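# Balance a wheel by moving two tyre weights

## Task

Push the balancer's lever downward so the wheel is released, then shift the two weights sitting on the tyre until the bubble of the level mounted on the hub comes to rest entirely within the ring marked on that level. At the end the lever must still be down and both weights must sit wholly on the tyre, and this must hold without any help from the robot; finally release everything and move the grippers away.

## Robot and tools

Robot: two xArm6 arms with parallel grippers, named left_arm and right_arm. Each has six revolute joints in this column order: waist, shoulder, elbow, forearm roll, wrist pitch, wrist roll, plus a gripper opening. Stated joint ranges in radians: waist -6.283 to 6.283, shoulder -2.059 to 2.094, elbow -3.927 to 0.192, forearm roll -6.283 to 6.283, wrist pitch -1.693 to 3.142, wrist roll -6.283 to 6.283. True ends may differ by up to 0.010 rad either way.

Frame: one shared scene frame. Origin on the table top midway between the arms, +z up, +x out over the table, left_arm on the +y side. The names left and right are labels, not image sides. Arm bases: left_arm at (+0.053, +0.296, 0) m, quat_wxyz (+0.998, 0, 0, +0.064); right_arm at (-0.051, -0.293, 0) m, quat_wxyz (+0.998, 0, 0, -0.066). Gripper fingers point along the gripper's +z and close along its y. The reported end_effector_position is the point between the pads when closed, roughly 2 cm short of the fingertips; closing pushes the tips about 10 mm further along +z. Printed hand positions can be off, more so at long reach.

Tool execute_actions(actions, pictures). actions is a list holding at most one item. An empty list only reports the current state (and includes images). An item with "rows" is a motion: rows is a list of 1 to 15 rows, "steps" is 8 to 15 control steps (default 15, each 1/30 s); one row per step, the final row reused if rows run out. An item with only "steps" (up to 300) is a wait that sends nothing new and ends that many steps after the previous result, counting your reply time. Set pictures true to get images with a motion result.

Each row is a single list of 14 numbers, each in [-1, 1], always covering both arms: left_arm's six joint values then its opening, then right_arm's six joint values then its opening. The joint values are offsets, not poses: scale 1.0 = 2.036 rad, measured from that arm's joint angles in the most recent result that printed them (before any such result in a scene, or for later calls within the same reply, from where the arm is when the motion begins). They are not relative to the previous row. Sending all zeros therefore pulls the arm back to those reference angles; it is not a hold. The opening is absolute: +1 fully open, -1 closed. A call asking any joint to go beyond its range end by more than 0.010 rad is refused and nothing moves. Requests past the real end are clipped there, and a "joint sent to its limit" line may appear (possibly about an earlier action); its absence proves nothing.

Motion limits: joint targets move at most 3.14 rad/s, take 0.16 s to reach that speed, and all joints of an arm are slowed to arrive together. Each step a target stays within 0.623 rad of the measured angle, and if targets would move the gripper over 70 mm from its measured spot, they are pulled back. A result is produced 8 steps before its action finishes; those steps run while you think. Between calls the arms keep heading for the last row until they nearly stop or a step is HELD.

Result lines: the state line gives, per arm, end_effector_position (m), end_effector_quat_wxyz and velocities (m/s, rad/s) in the scene frame. Joint positions and Joint velocities list each arm's six joints (rad, rad/s) then finger pad gap (m; 0.084 fully open). grip_measured is the measured opening on the command scale. HELD marks steps where all or part of your row was not sent. "joint command not followed" means the clearance check altered or blocked joint targets on some steps. MOTOR HOT warns from 65 C; at 80 C an OVER-TEMPERATURE FAULT brakes that arm until it cools. Holding loads heats motors, even while you think.

Gripping: to keep hold, command an opening well under grip_measured; the lower, the harder the squeeze (about 24 N per pad for parts up to about 6 cm). Echoing grip_measured gives a light press; wide parts may slip. Fast closing can hit hard.

Torque limits (N m): waist 45.5, shoulder 45.5, elbow 27.3, forearm roll 27.3, wrist pitch 18.2, wrist roll 18.2, held weight included. Reaching one stops the arm, backs the joint off, freezes it 10 s and drops the rest of the call.

Cameras: cam_head_left, cam_head_right, cam_high, cam_low, cam_left_wrist, cam_right_wrist, all 896x504. Calibration (K, distortion, T_world_to_cam) was given per camera; fixed cameras may be off by a couple of degrees and millimetres, wrist cameras follow reported joints.

Tool zoom_image(camera, region): region [x0, y0, x1, y1] in pixels of that camera's latest image, top-left origin, at most 504 by 504; returns a closer look. Tool read_manual(section) returns only the URDF licence texts ("licences"). Tool finished_scene(scene) ends the current scene, given its number, irreversibly and reports success; answering without any tool call ends everything.

Avoid: knocking or setting anything off the table, dropping or slipping parts, slamming, hard pushes, letting the arms collide or press each other, and torque faults. Expect occasional brief tugs on held parts or shoves of loose objects. Lever and weights must stay right on their own after release, so let go and withdraw before finishing. Faster, smoother, lower-effort motion is preferred.

Each tool is called after "Emit:" as name([rows], argument=value, ...), one row to a line, values as JSON.

## Session

Emit:
execute_actions(actions=[])

Scene clock: 0.00 s of 6000.00 s.
left_arm: end_effector_position=(+0.3730, -0.4494, +0.1451) grip_measured=+1.00 end_effector_quat_wxyz=(+0.170, +0.654, +0.679, -0.289) end_effector_velocity=(+0.001, +0.000, +0.002) end_effector_angular_velocity=(-0.002, -0.001, +0.001) | right_arm: end_effector_position=(+0.0979, -0.8027, +0.3537) grip_measured=+1.00 end_effector_quat_wxyz=(-0.026, +0.150, +0.963, -0.220) end_effector_velocity=(+0.001, +0.000, +0.001) end_effector_angular_velocity=(-0.001, -0.001, +0.001)
Joint positions: left_arm=[-1.201  1.072 -2.31  -0.629  0.8   -2.335  0.084] | right_arm=[-1.054 -0.119 -1.233 -0.316  1.012  2.387  0.084]
Joint velocities: left_arm=[ 0.001 -0.002  0.    -0.     0.     0.     0.   ] | right_arm=[ 0.001 -0.001 -0.001  0.    -0.    -0.    -0.   ]
Motor temperatures (°C, as the motors report them): left_arm=[33 37 36 39 35 36] | right_arm=[34 35 40 34 41 36]
camera_calibration (this result's frames):
cam_left_wrist: T_world_to_cam=[[0.985214, -0.0258755, -0.169364, -0.321445], [0.0822637, -0.795681, 0.600104, -0.408165], [-0.150288, -0.605163, -0.781787, 0.0275047], [0, 0, 0, 1]] pos_world=[0.354403, -0.316442, 0.212003]
cam_right_wrist: T_world_to_cam=[[0.290688, 0.851437, -0.436527, 0.843192], [0.948744, -0.315633, 0.0161432, -0.286039], [-0.124037, -0.418845, -0.899546, 0.127567], [0, 0, 0, 1]] pos_world=[0.042095, -0.754777, 0.487446]

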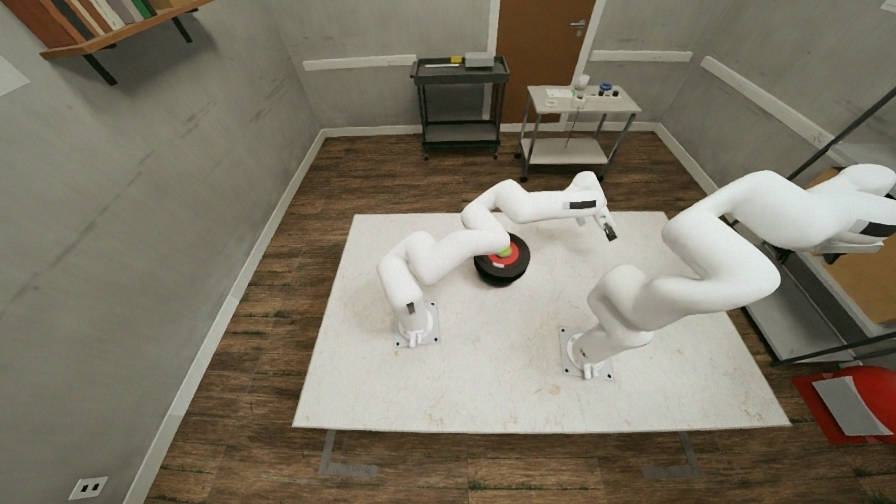

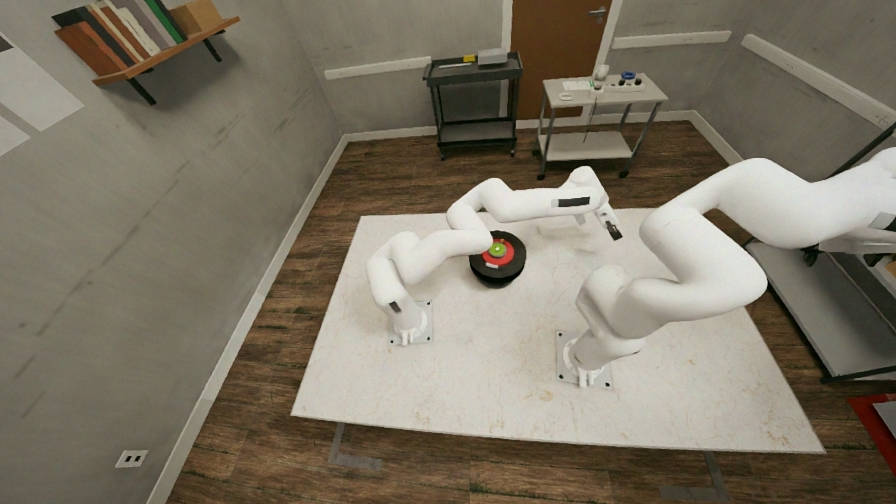

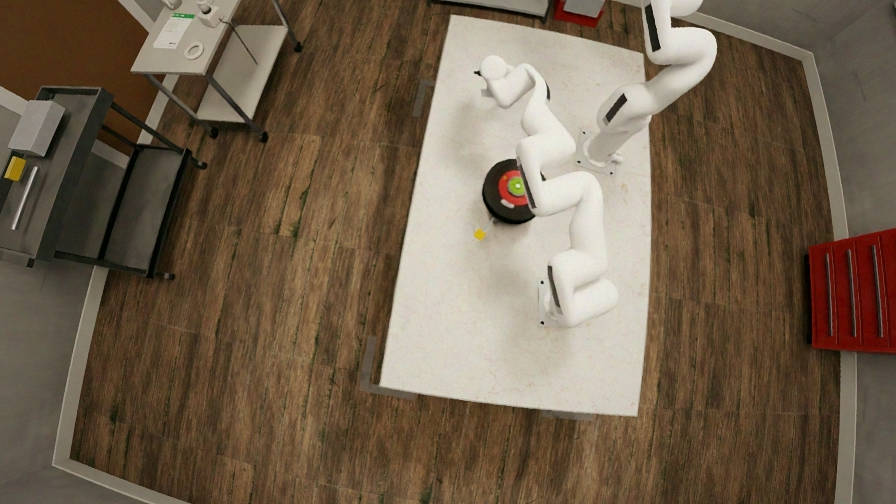

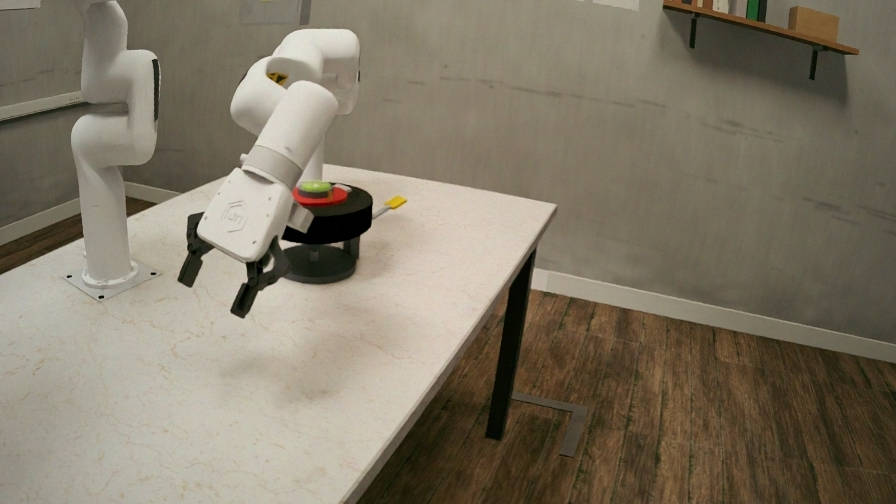

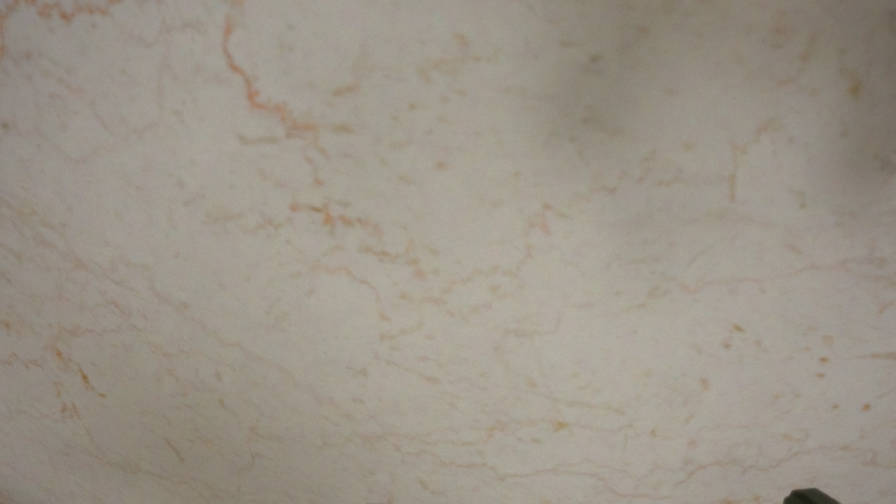

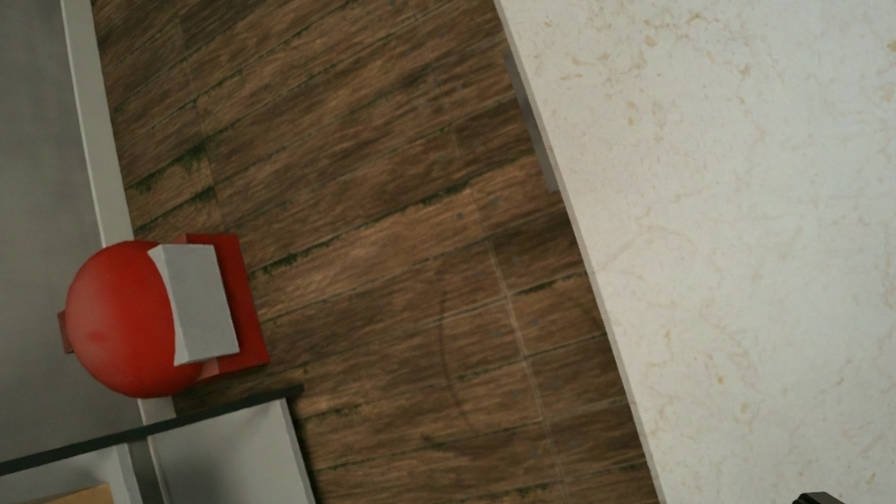

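Emit:
execute_actions([
  {"rows":[[0.123,-0.731,0.574,0.309,0.372,1.0,-1,0,0,0,0,0,0,1]]},
])

Emit:
execute_actions([
  {"steps":55},
], pictures=true)

Scene clock: 0.80 s of 6000.00 s.
left_arm: end_effector_position=(+0.3906, -0.3826, +0.1540) grip_measured=+0.09 end_effector_quat_wxyz=(+0.129, +0.745, +0.619, -0.213) end_effector_velocity=(+0.131, +0.440, +0.172) end_effector_angular_velocity=(+0.809, -0.643, -1.173) | right_arm: end_effector_position=(+0.0979, -0.8027, +0.3537) grip_measured=+1.00 end_effector_quat_wxyz=(-0.026, +0.150, +0.963, -0.220) end_effector_velocity=(-0.000, -0.000, +0.001) end_effector_angular_velocity=(-0.002, +0.001, +0.001)
Joint positions: left_arm=[-1.14   0.915 -2.15  -0.475  0.959 -2.176  0.048] | right_arm=[-1.054 -0.119 -1.233 -0.316  1.012  2.387  0.084]
Joint velocities: left_arm=[ 0.413 -1.07   0.921  0.868  0.977  1.001 -0.179] | right_arm=[ 0.    -0.    -0.001 -0.002 -0.    -0.    -0.   ]
Motor temperatures (°C, as the motors report them): left_arm=[33 37 36 39 35 36] | right_arm=[34 35 40 34 41 36]
Steps of this call (steps 1 to 17: nothing new was sent; steps 18 to 24: the first 7 steps of this action). Readings (joint positions):
18: left_arm=[-1.201 1.072 -2.310 -0.629 0.800 -2.335] | right_arm=[-1.054 -0.119 -1.233 -0.316 1.012 2.387]
19: left_arm=[-1.200 1.068 -2.305 -0.625 0.805 -2.331] | right_arm=[-1.054 -0.119 -1.233 -0.316 1.012 2.387]
21: left_arm=[-1.186 1.027 -2.256 -0.579 0.852 -2.284] | right_arm=[-1.054 -0.119 -1.233 -0.316 1.012 2.387]
24: the state above

Scene clock: 2.63 s of 6000.00 s.
left_arm: end_effector_position=(+0.2937, +0.0372, +0.3702) grip_measured=-1.00 end_effector_quat_wxyz=(+0.000, +0.966, -0.259, -0.000) end_effector_velocity=(+0.000, +0.000, +0.001) end_effector_angular_velocity=(-0.002, -0.002, -0.001) | right_arm: end_effector_position=(+0.0979, -0.8027, +0.3537) grip_measured=+1.00 end_effector_quat_wxyz=(-0.026, +0.150, +0.963, -0.220) end_effector_velocity=(-0.000, +0.000, -0.001) end_effector_angular_velocity=(+0.002, +0.002, -0.000)
Joint positions: left_arm=[-0.951 -0.416 -1.141 -0.     1.557 -0.3    0.   ] | right_arm=[-1.054 -0.119 -1.233 -0.316  1.012  2.387  0.084]
Joint velocities: left_arm=[ 0.001 -0.003 -0.     0.     0.     0.002  0.   ] | right_arm=[-0.     0.001  0.    -0.001  0.001 -0.    -0.   ]
Motor temperatures (°C, as the motors report them): left_arm=[33 37 36 39 35 36] | right_arm=[34 35 41 34 41 36]
Kept back: nothing.
Steps of this call (steps 1 to 8: the last 8 steps of your previous action; steps 9 to 55: the robot went on to your last target). Readings (joint positions):
1: left_arm=[-1.127 0.880 -2.118 -0.448 0.992 -2.143] | right_arm=[-1.054 -0.119 -1.233 -0.316 1.012 2.387]
2: left_arm=[-1.117 0.846 -2.086 -0.422 1.024 -2.110] | right_arm=[-1.054 -0.119 -1.233 -0.316 1.012 2.387]
4: left_arm=[-1.099 0.780 -2.017 -0.374 1.085 -2.043] | right_arm=[-1.054 -0.119 -1.233 -0.316 1.012 2.387]
8: left_arm=[-1.066 0.644 -1.882 -0.293 1.188 -1.907] | right_arm=[-1.054 -0.119 -1.233 -0.316 1.012 2.387]
55: the state above
camera_calibration (this result's frames):
cam_left_wrist: T_world_to_cam=[[-0.502908, -0.864338, -0.00211678, 0.2137], [-0.86428, 0.5029, -0.0105742, 0.30622], [0.0102042, -0.00348837, -0.999942, 0.497278], [0, 0, 0, 1]] pos_world=[0.367056, 0.0324453, 0.500939]
cam_right_wrist: T_world_to_cam=[[0.290688, 0.851437, -0.436527, 0.843192], [0.948744, -0.315633, 0.0161433, -0.286039], [-0.124037, -0.418845, -0.899546, 0.127567], [0, 0, 0, 1]] pos_world=[0.042095, -0.754777, 0.487446]

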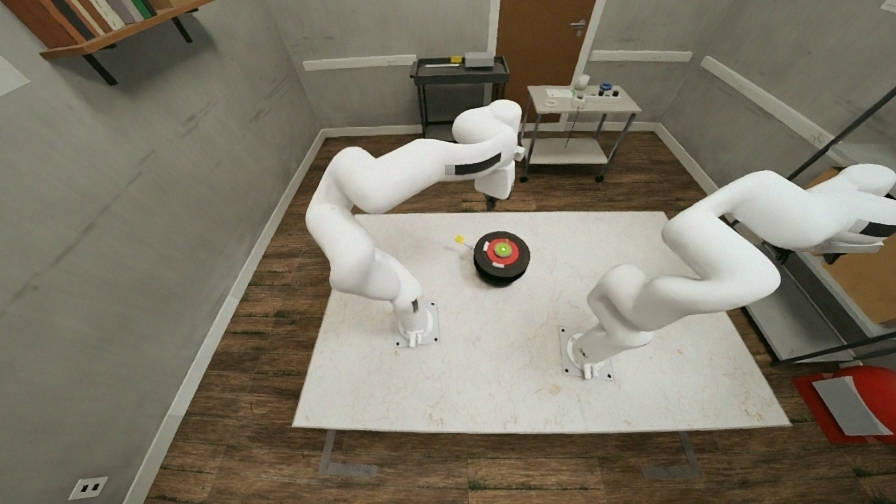

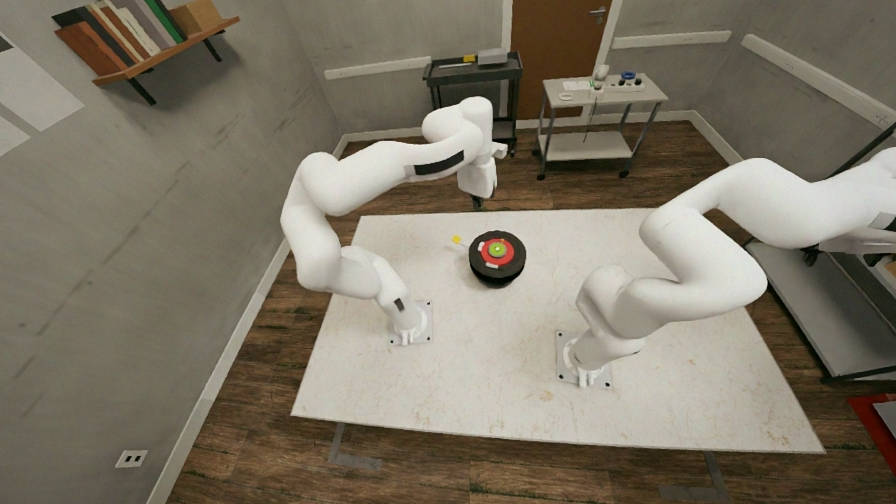

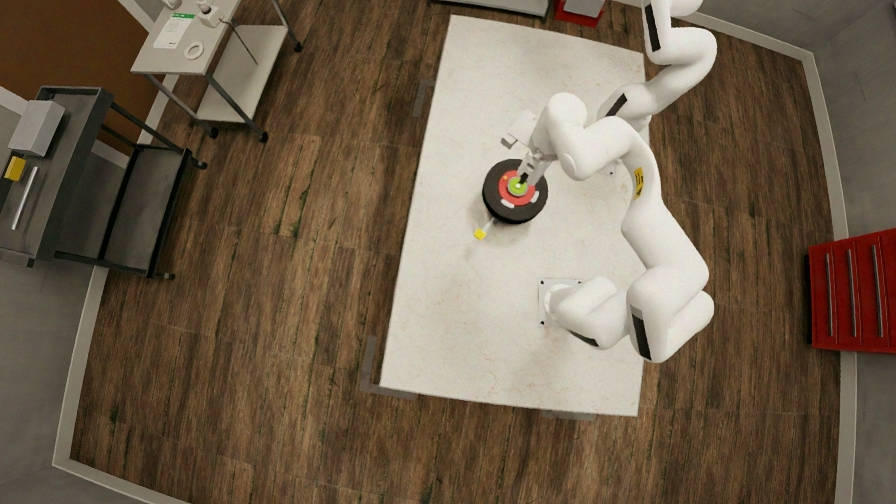

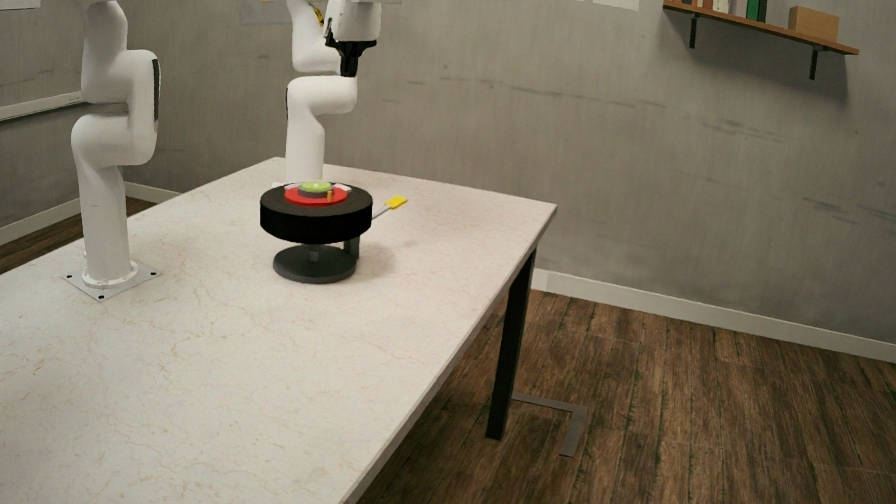

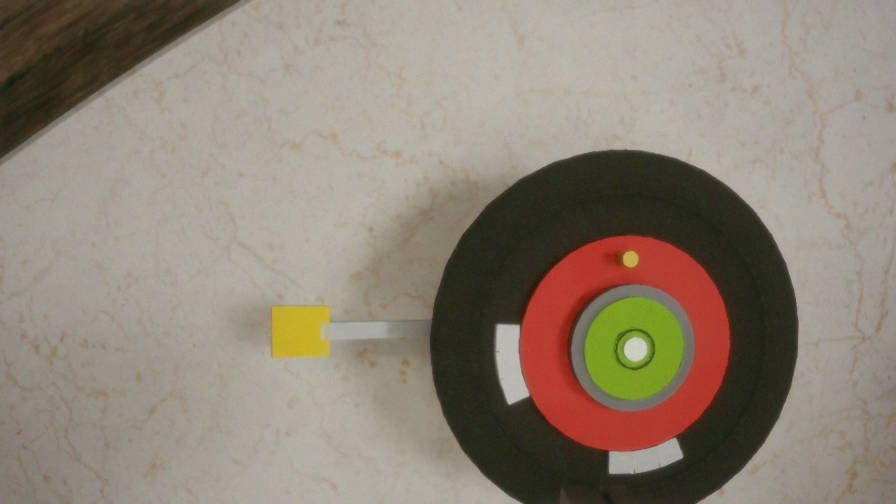

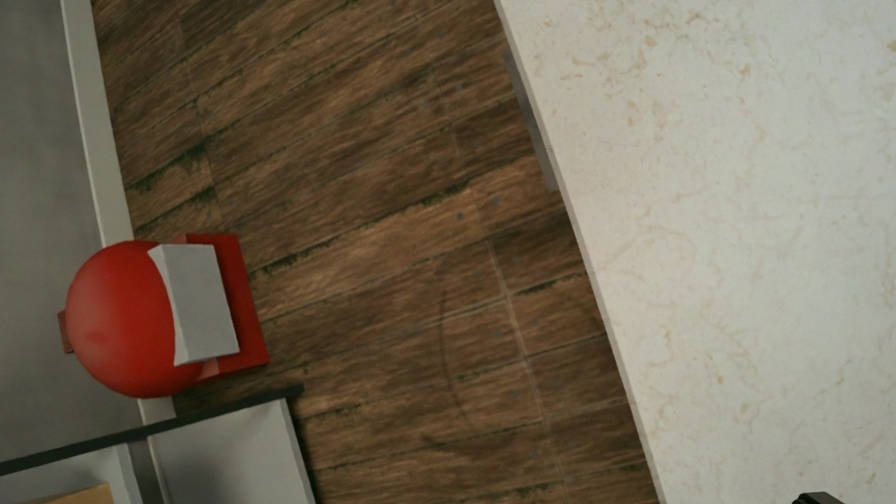

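Emit:
execute_actions([
  {"rows":[[0.169,0.063,0.262,0,-0.325,0,-1,0,0,0,0,0,0,1]]},
])

Emit:
execute_actions([
  {"steps":22},
])

Emit:
execute_actions([
  {"rows":[[0,0.008,0.005,0,-0.013,0,-1,0,0,0,0,0,0,1],[0,0.016,0.009,0,-0.025,0,-1,0,0,0,0,0,0,1],[0,0.023,0.014,0,-0.037,0,-1,0,0,0,0,0,0,1],[0,0.029,0.017,0,-0.046,0,-1,0,0,0,0,0,0,1],[0,0.033,0.020,0,-0.053,0,-1,0,0,0,0,0,0,1],[0,0.037,0.022,0,-0.059,0,-1,0,0,0,0,0,0,1],[0,0.041,0.024,0,-0.065,0,-1,0,0,0,0,0,0,1],[0,0.045,0.027,0,-0.072,0,-1,0,0,0,0,0,0,1],[0,0.050,0.029,0,-0.079,0,-1,0,0,0,0,0,0,1],[0,0.054,0.031,0,-0.085,0,-1,0,0,0,0,0,0,1],[0,0.059,0.033,0,-0.092,0,-1,0,0,0,0,0,0,1],[0,0.063,0.035,0,-0.098,0,-1,0,0,0,0,0,0,1],[0,0.068,0.037,0,-0.105,0,-1,0,0,0,0,0,0,1],[0,0.073,0.039,0,-0.112,0,-1,0,0,0,0,0,0,1],[0,0.078,0.041,0,-0.119,0,-1,0,0,0,0,0,0,1]]},
])

Emit:
execute_actions([
  {"steps":15},
], pictures=true)

Scene clock: 4.13 s of 6000.00 s.
left_arm: end_effector_position=(+0.3261, +0.0488, +0.3138) grip_measured=-1.00 end_effector_quat_wxyz=(-0.001, +0.976, -0.217, -0.003) end_effector_velocity=(+0.181, +0.109, -0.396) end_effector_angular_velocity=(+0.067, +0.074, +0.550) | right_arm: end_effector_position=(+0.0979, -0.8027, +0.3537) grip_measured=+1.00 end_effector_quat_wxyz=(-0.026, +0.150, +0.963, -0.220) end_effector_velocity=(-0.000, -0.000, +0.001) end_effector_angular_velocity=(-0.002, +0.002, +0.001)
Joint positions: left_arm=[-0.865 -0.384 -1.007 -0.     1.397 -0.3    0.   ] | right_arm=[-1.054 -0.119 -1.233 -0.316  1.012  2.387  0.084]
Joint velocities: left_arm=[ 0.549  0.241  0.906  0.    -1.047 -0.001  0.   ] | right_arm=[ 0.     0.    -0.001 -0.003 -0.    -0.     0.   ]
Motor temperatures (°C, as the motors report them): left_arm=[33 37 37 39 35 36] | right_arm=[34 35 42 34 41 36]
Steps of this call (steps 1 to 15: the robot went on to your last target; steps 16 to 38: nothing new was sent; steps 39 to 45: the first 7 steps of this action). Readings (joint positions):
39: left_arm=[-0.951 -0.416 -1.141 -0.000 1.557 -0.300] | right_arm=[-1.054 -0.119 -1.233 -0.316 1.012 2.387]
40: left_arm=[-0.949 -0.416 -1.139 -0.000 1.552 -0.300] | right_arm=[-1.054 -0.119 -1.233 -0.316 1.012 2.387]
42: left_arm=[-0.926 -0.410 -1.106 -0.001 1.505 -0.300] | right_arm=[-1.054 -0.119 -1.233 -0.316 1.012 2.387]
45: the state above

Scene clock: 4.87 s of 6000.00 s.
left_arm: end_effector_position=(+0.3756, +0.1286, +0.1512) grip_measured=-1.00 end_effector_quat_wxyz=(+0.001, +0.996, -0.090, +0.001) end_effector_velocity=(-0.005, +0.005, -0.009) end_effector_angular_velocity=(+0.008, +0.016, +0.006) | right_arm: end_effector_position=(+0.0979, -0.8027, +0.3537) grip_measured=+1.00 end_effector_quat_wxyz=(-0.026, +0.150, +0.963, -0.220) end_effector_velocity=(+0.000, +0.000, +0.001) end_effector_angular_velocity=(-0.001, -0.000, +0.000)
Joint positions: left_arm=[-0.608 -0.289 -0.61  -0.     0.896 -0.3    0.   ] | right_arm=[-1.054 -0.119 -1.233 -0.316  1.012  2.387  0.084]
Joint velocities: left_arm=[ 0.007  0.006  0.018  0.    -0.006  0.     0.   ] | right_arm=[ 0.    -0.001 -0.001  0.     0.    -0.    -0.   ]
Motor temperatures (°C, as the motors report them): left_arm=[33 37 37 39 35 36] | right_arm=[34 35 42 34 41 36]
Kept back: nothing.
Steps of this call (steps 1 to 8: the last 8 steps of your previous action; steps 9 to 22: the robot went on to your last target). Readings (joint positions):
1: left_arm=[-0.847 -0.377 -0.978 -0.000 1.361 -0.300] | right_arm=[-1.054 -0.119 -1.233 -0.316 1.012 2.387]
2: left_arm=[-0.829 -0.370 -0.950 -0.000 1.325 -0.300] | right_arm=[-1.054 -0.119 -1.233 -0.316 1.012 2.387]
4: left_arm=[-0.791 -0.356 -0.893 -0.000 1.253 -0.300] | right_arm=[-1.054 -0.119 -1.233 -0.316 1.012 2.387]
8: left_arm=[-0.715 -0.328 -0.775 -0.000 1.106 -0.300] | right_arm=[-1.054 -0.119 -1.233 -0.316 1.012 2.387]
22: the state above

Scene clock: 5.10 s of 6000.00 s.
left_arm: end_effector_position=(+0.3765, +0.1280, +0.1272) grip_measured=-1.00 end_effector_quat_wxyz=(+0.001, +0.996, -0.090, +0.001) end_effector_velocity=(-0.018, +0.010, -0.171) end_effector_angular_velocity=(+0.034, +0.065, +0.001) | right_arm: end_effector_position=(+0.0979, -0.8027, +0.3537) grip_measured=+1.00 end_effector_quat_wxyz=(-0.026, +0.150, +0.963, -0.220) end_effector_velocity=(+0.000, +0.000, -0.000) end_effector_angular_velocity=(+0.001, -0.002, -0.001)
Joint positions: left_arm=[-0.608 -0.238 -0.58  -0.     0.816 -0.3    0.   ] | right_arm=[-1.054 -0.119 -1.233 -0.316  1.012  2.387  0.084]
Joint velocities: left_arm=[ 0.002  0.338  0.225  0.    -0.489  0.     0.   ] | right_arm=[ 0.     0.    -0.     0.002  0.001 -0.    -0.   ]
Motor temperatures (°C, as the motors report them): left_arm=[33 37 37 39 35 36] | right_arm=[34 35 42 34 41 36]
Steps of this call (steps 1 to 7: the first 7 steps of this action). Readings (joint positions):
1: left_arm=[-0.608 -0.289 -0.610 -0.000 0.896 -0.300] | right_arm=[-1.054 -0.119 -1.233 -0.316 1.012 2.387]
2: left_arm=[-0.608 -0.287 -0.609 -0.000 0.892 -0.300] | right_arm=[-1.054 -0.119 -1.233 -0.316 1.012 2.387]
4: left_arm=[-0.608 -0.273 -0.602 -0.000 0.868 -0.300] | right_arm=[-1.054 -0.119 -1.233 -0.316 1.012 2.387]
7: the state above

Scene clock: 5.60 s of 6000.00 s.
left_arm: end_effector_position=(+0.3754, +0.1287, +0.0811) grip_measured=-1.00 end_effector_quat_wxyz=(+0.000, +0.996, -0.090, +0.001) end_effector_velocity=(+0.012, -0.006, +0.004) end_effector_angular_velocity=(-0.018, -0.035, -0.000) | right_arm: end_effector_position=(+0.0979, -0.8027, +0.3537) grip_measured=+1.00 end_effector_quat_wxyz=(-0.026, +0.150, +0.963, -0.220) end_effector_velocity=(-0.000, -0.000, +0.001) end_effector_angular_velocity=(-0.002, -0.001, -0.001)
Joint positions: left_arm=[-0.608 -0.131 -0.527 -0.     0.656 -0.3    0.   ] | right_arm=[-1.054 -0.119 -1.233 -0.316  1.012  2.387  0.084]
Joint velocities: left_arm=[ 0.001  0.007 -0.013 -0.    -0.033  0.001  0.   ] | right_arm=[-0.    -0.001 -0.001 -0.     0.     0.    -0.   ]
Motor temperatures (°C, as the motors report them): left_arm=[33 37 37 39 35 36] | right_arm=[34 35 42 34 41 36]
Kept back: nothing.
Steps of this call (steps 1 to 8: the last 8 steps of your previous action; steps 9 to 15: the robot went on to your last target). Readings (joint positions):
1: left_arm=[-0.608 -0.228 -0.573 -0.000 0.800 -0.300] | right_arm=[-1.054 -0.119 -1.233 -0.316 1.012 2.387]
2: left_arm=[-0.608 -0.218 -0.568 -0.000 0.785 -0.300] | right_arm=[-1.054 -0.119 -1.233 -0.316 1.012 2.387]
4: left_arm=[-0.608 -0.201 -0.559 -0.000 0.756 -0.300] | right_arm=[-1.054 -0.119 -1.233 -0.316 1.012 2.387]
8: left_arm=[-0.608 -0.164 -0.541 -0.000 0.702 -0.300] | right_arm=[-1.054 -0.119 -1.233 -0.316 1.012 2.387]
15: the state above
camera_calibration (this result's frames):
cam_left_wrist: T_world_to_cam=[[-0.182794, -0.98315, -0.00160847, 0.228339], [-0.983073, 0.1828, -0.0123281, 0.413687], [0.0124144, -0.000672272, -0.999923, 0.206469], [0, 0, 0, 1]] pos_world=[0.44586, 0.149008, 0.21192]
cam_right_wrist: T_world_to_cam=[[0.290688, 0.851437, -0.436527, 0.843192], [0.948744, -0.315632, 0.0161431, -0.286038], [-0.124037, -0.418845, -0.899546, 0.127567], [0, 0, 0, 1]] pos_world=[0.0420951, -0.754777, 0.487446]

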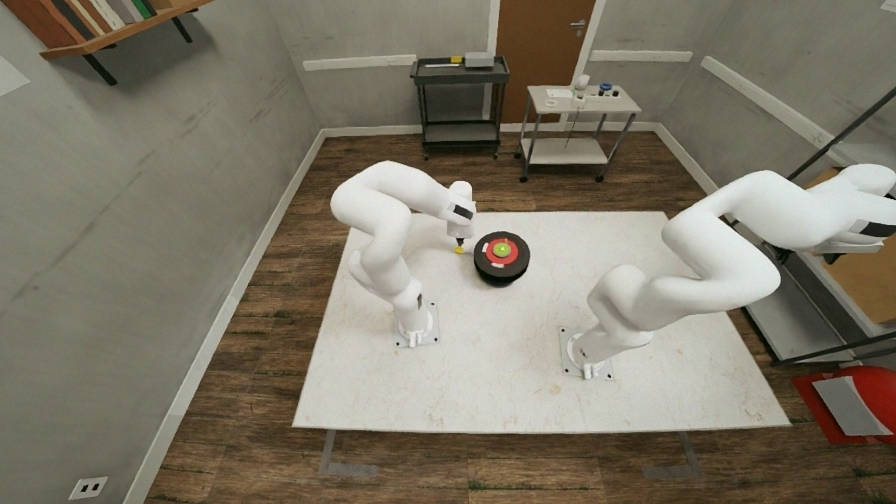

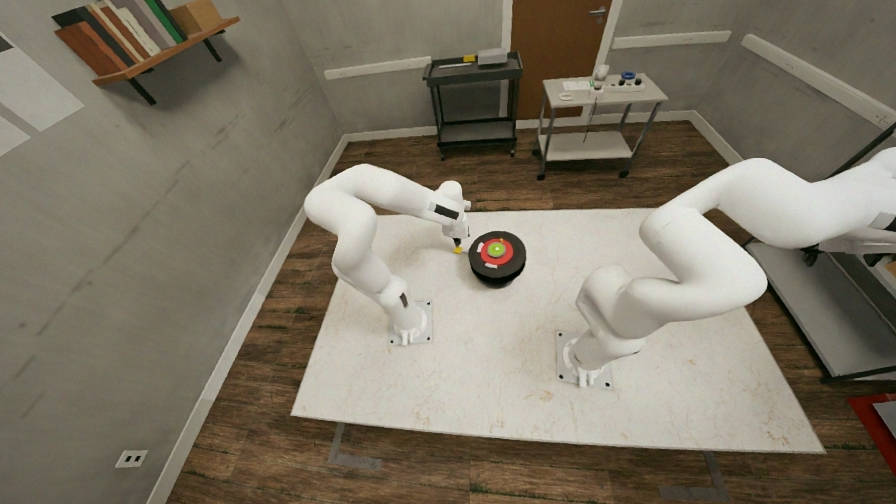

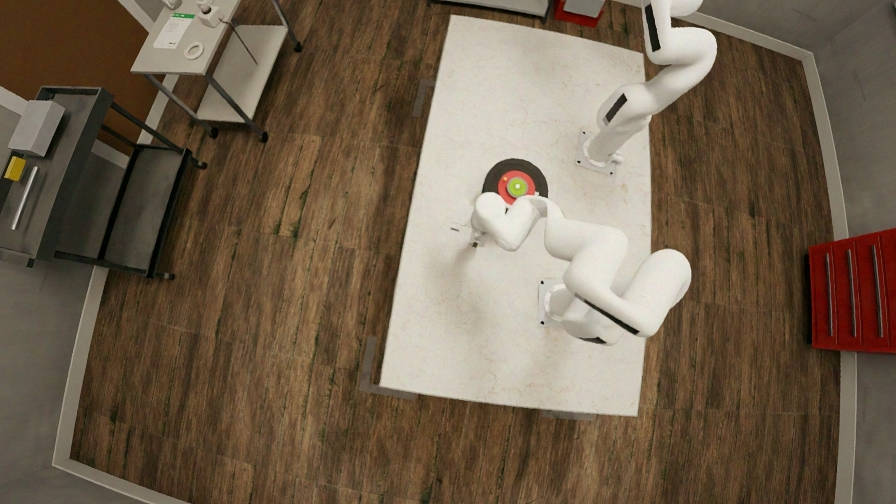

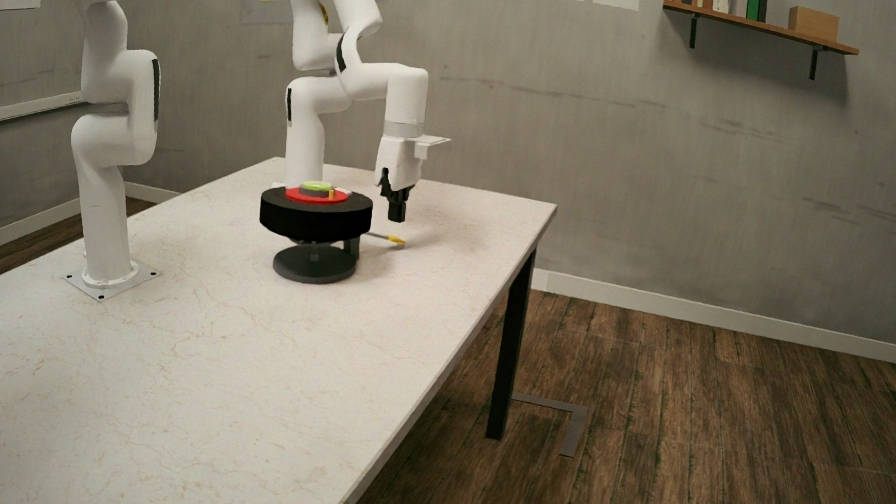

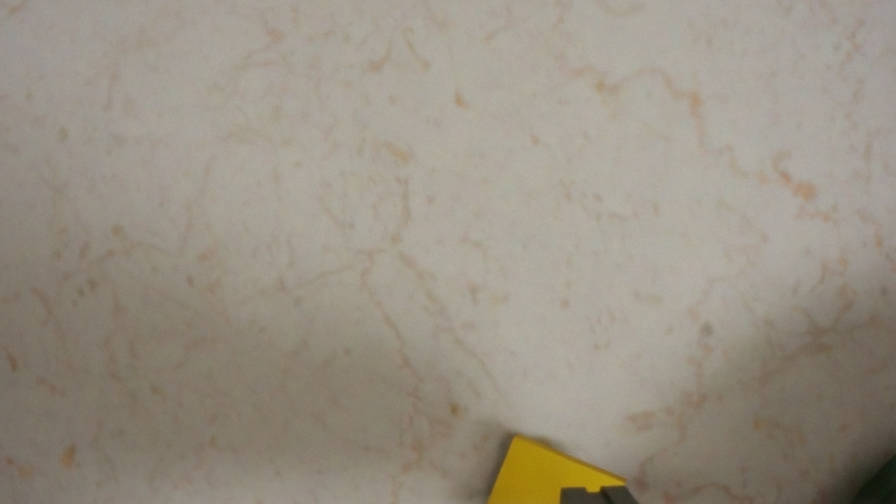

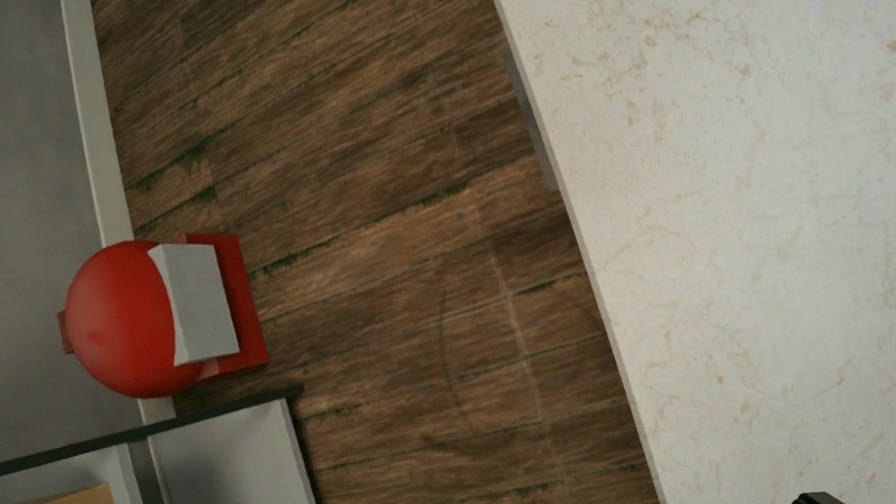

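Emit:
execute_actions(actions=[])

Scene clock: 6.70 s of 6000.00 s.
left_arm: end_effector_position=(+0.3757, +0.1286, +0.0808) grip_measured=-1.00 end_effector_quat_wxyz=(+0.001, +0.996, -0.090, +0.001) end_effector_velocity=(+0.000, +0.000, +0.000) end_effector_angular_velocity=(-0.000, -0.000, -0.000) | right_arm: end_effector_position=(+0.0979, -0.8027, +0.3537) grip_measured=+1.00 end_effector_quat_wxyz=(-0.026, +0.150, +0.963, -0.220) end_effector_velocity=(-0.000, +0.000, +0.000) end_effector_angular_velocity=(+0.001, -0.001, -0.000)
Joint positions: left_arm=[-0.608 -0.13  -0.527 -0.     0.654 -0.3    0.   ] | right_arm=[-1.054 -0.119 -1.233 -0.316  1.012  2.387  0.084]
Joint velocities: left_arm=[ 0.  0. -0.  0. -0.  0.  0.] | right_arm=[-0.    -0.001  0.     0.001  0.001 -0.     0.   ]
Motor temperatures (°C, as the motors report them): left_arm=[33 37 37 39 35 36] | right_arm=[34 35 43 34 41 36]
Kept back: nothing.
Steps of this call (steps 1 to 15: the robot went on to your last target; steps 16 to 33: nothing new was sent). Readings (joint positions):
1: left_arm=[-0.608 -0.131 -0.527 -0.000 0.655 -0.300] | right_arm=[-1.054 -0.119 -1.233 -0.316 1.012 2.387]
2: left_arm=[-0.608 -0.131 -0.527 -0.000 0.655 -0.300] | right_arm=[-1.054 -0.119 -1.233 -0.316 1.012 2.387]
4: left_arm=[-0.608 -0.131 -0.527 -0.000 0.654 -0.300] | right_arm=[-1.054 -0.119 -1.233 -0.316 1.012 2.387]
8: left_arm=[-0.608 -0.130 -0.527 -0.000 0.654 -0.300] | right_arm=[-1.054 -0.119 -1.233 -0.316 1.012 2.387]
33: the state above
All arms were judged still, so your last target was given up. Only a new action makes them travel on or press farther. Fingers that are still opening or closing keep moving.
camera_calibration (this result's frames):
cam_left_wrist: T_world_to_cam=[[-0.182774, -0.983154, -0.00130545, 0.228229], [-0.983064, 0.182775, -0.0133622, 0.414072], [0.0133757, -0.00115892, -0.99991, 0.205911], [0, 0, 0, 1]] pos_world=[0.446019, 0.148941, 0.211723]
cam_right_wrist: T_world_to_cam=[[0.290688, 0.851437, -0.436527, 0.843192], [0.948744, -0.315633, 0.0161433, -0.286039], [-0.124037, -0.418845, -0.899546, 0.127567], [0, 0, 0, 1]] pos_world=[0.0420951, -0.754777, 0.487446]

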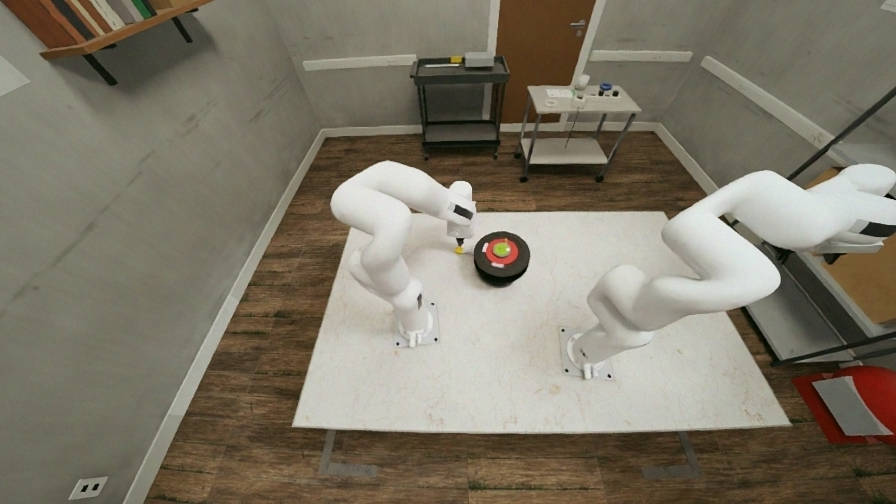

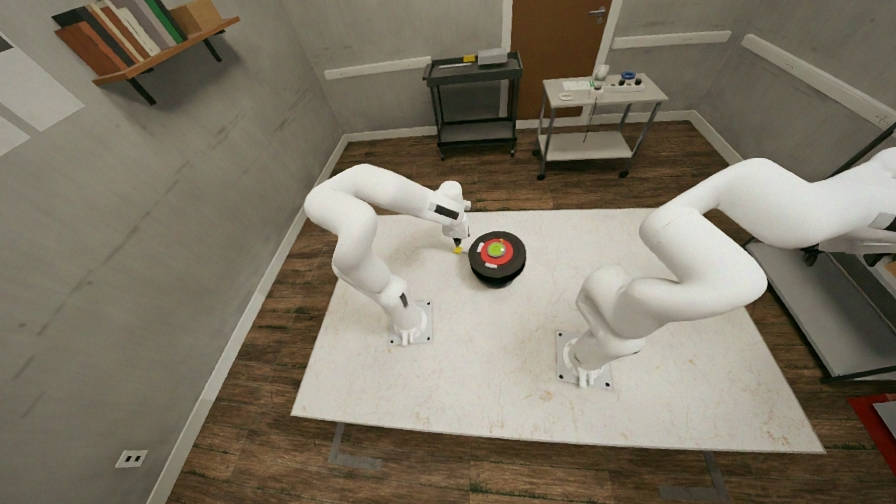

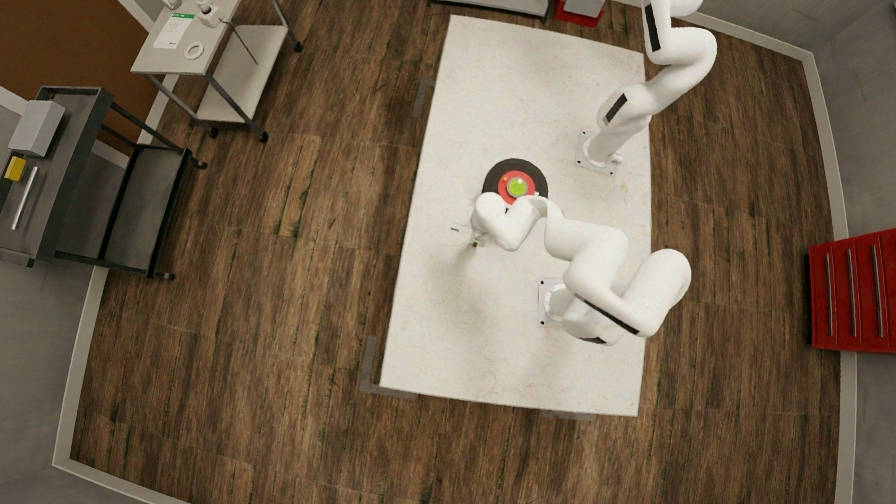

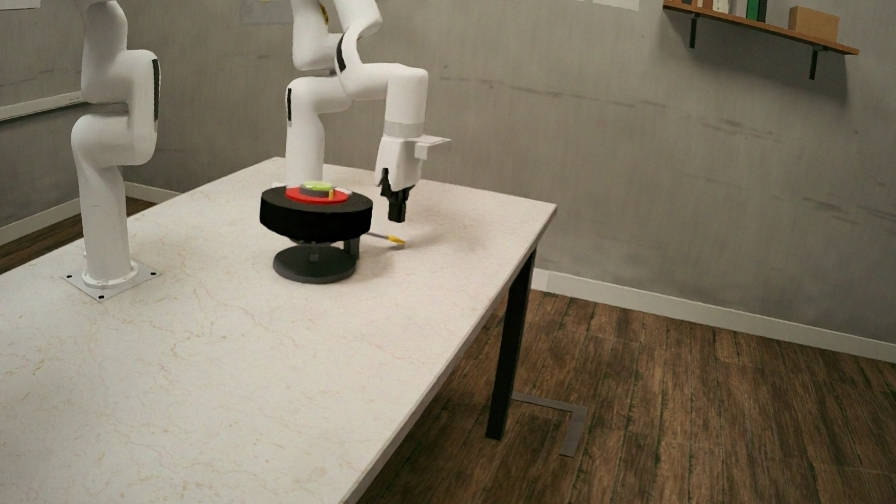

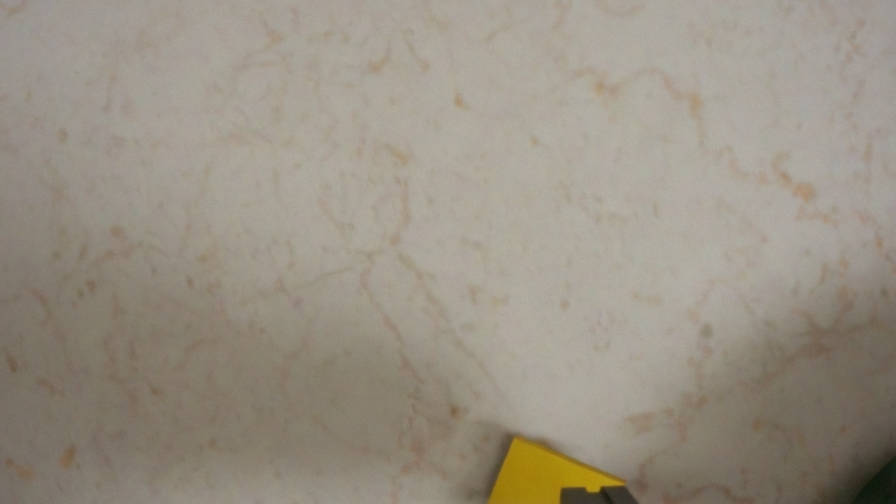

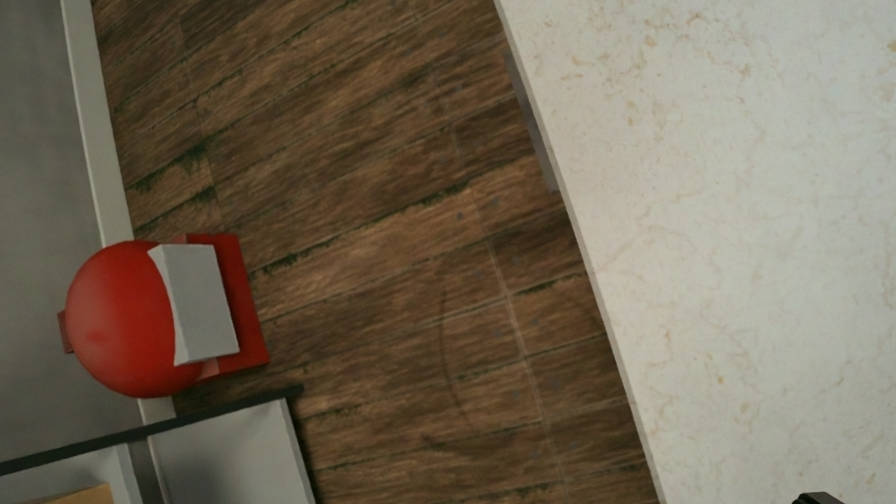

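Emit:
execute_actions([
  {"rows":[[0,-0.04,-0.03,0,0.07,0.1,-1,0,0,0,0,0,0,1],[0,-0.08,-0.06,0,0.14,0.2,-0.5,0,0,0,0,0,0,1],[0,-0.1105,-0.0858,0,0.198,0.3,0.15,0,0,0,0,0,0,1]],"steps":15},
])

Emit:
execute_actions([
  {"steps":10},
])

Scene clock: 7.80 s of 6000.00 s.
left_arm: end_effector_position=(+0.3800, +0.1263, +0.1247) grip_measured=-0.25 end_effector_quat_wxyz=(-0.000, +0.979, -0.205, -0.001) end_effector_velocity=(+0.068, -0.035, +0.437) end_effector_angular_velocity=(-0.080, -0.149, -1.967) | right_arm: end_effector_position=(+0.0979, -0.8027, +0.3537) grip_measured=+1.00 end_effector_quat_wxyz=(-0.026, +0.150, +0.963, -0.220) end_effector_velocity=(+0.000, +0.000, -0.001) end_effector_angular_velocity=(+0.001, +0.001, +0.001)
Joint positions: left_arm=[-0.608 -0.217 -0.593 -0.     0.811 -0.067  0.033] | right_arm=[-1.054 -0.119 -1.233 -0.316  1.012  2.387  0.084]
Joint velocities: left_arm=[ 0.001 -0.771 -0.659 -0.     1.261  1.968  0.18 ] | right_arm=[ 0.001  0.001  0.001 -0.    -0.001  0.     0.   ]
Motor temperatures (°C, as the motors report them): left_arm=[33 37 37 39 35 36] | right_arm=[34 35 43 34 41 36]
Steps of this call (steps 1 to 26: nothing new was sent; steps 27 to 33: the first 7 steps of this action). Readings (joint positions):
27: left_arm=[-0.608 -0.130 -0.527 -0.000 0.654 -0.300] | right_arm=[-1.054 -0.119 -1.233 -0.316 1.012 2.387]
28: left_arm=[-0.608 -0.131 -0.528 -0.000 0.657 -0.295] | right_arm=[-1.054 -0.119 -1.233 -0.316 1.012 2.387]
30: left_arm=[-0.608 -0.148 -0.538 -0.000 0.692 -0.247] | right_arm=[-1.054 -0.119 -1.233 -0.316 1.012 2.387]
33: the state above

Scene clock: 8.13 s of 6000.00 s.
left_arm: end_effector_position=(+0.3759, +0.1285, +0.1983) grip_measured=+0.14 end_effector_quat_wxyz=(+0.000, +0.924, -0.382, -0.000) end_effector_velocity=(-0.022, +0.012, -0.012) end_effector_angular_velocity=(+0.041, +0.078, -0.100) | right_arm: end_effector_position=(+0.0979, -0.8027, +0.3537) grip_measured=+1.00 end_effector_quat_wxyz=(-0.026, +0.150, +0.963, -0.220) end_effector_velocity=(-0.000, +0.000, +0.001) end_effector_angular_velocity=(-0.002, +0.001, +0.001)
Joint positions: left_arm=[-0.608 -0.353 -0.699 -0.     1.052  0.304  0.05 ] | right_arm=[-1.054 -0.119 -1.233 -0.316  1.012  2.387  0.084]
Joint velocities: left_arm=[ 0.001 -0.004  0.018  0.     0.075  0.101 -0.   ] | right_arm=[ 0.    -0.002  0.001 -0.002 -0.001  0.     0.   ]
Motor temperatures (°C, as the motors report them): left_arm=[33 37 37 39 35 36] | right_arm=[34 35 43 34 41 36]
Kept back: nothing.
Steps of this call (steps 1 to 8: the last 8 steps of your previous action; steps 9 to 10: the robot went on to your last target). Readings (joint positions):
1: left_arm=[-0.608 -0.242 -0.614 -0.000 0.853 -0.002] | right_arm=[-1.054 -0.119 -1.233 -0.316 1.012 2.387]
2: left_arm=[-0.608 -0.266 -0.634 -0.000 0.894 0.062] | right_arm=[-1.054 -0.119 -1.233 -0.316 1.012 2.387]
4: left_arm=[-0.608 -0.309 -0.667 -0.000 0.970 0.179] | right_arm=[-1.054 -0.119 -1.233 -0.316 1.012 2.387]
8: left_arm=[-0.608 -0.351 -0.699 -0.000 1.044 0.292] | right_arm=[-1.054 -0.119 -1.233 -0.316 1.012 2.387]
10: the state above


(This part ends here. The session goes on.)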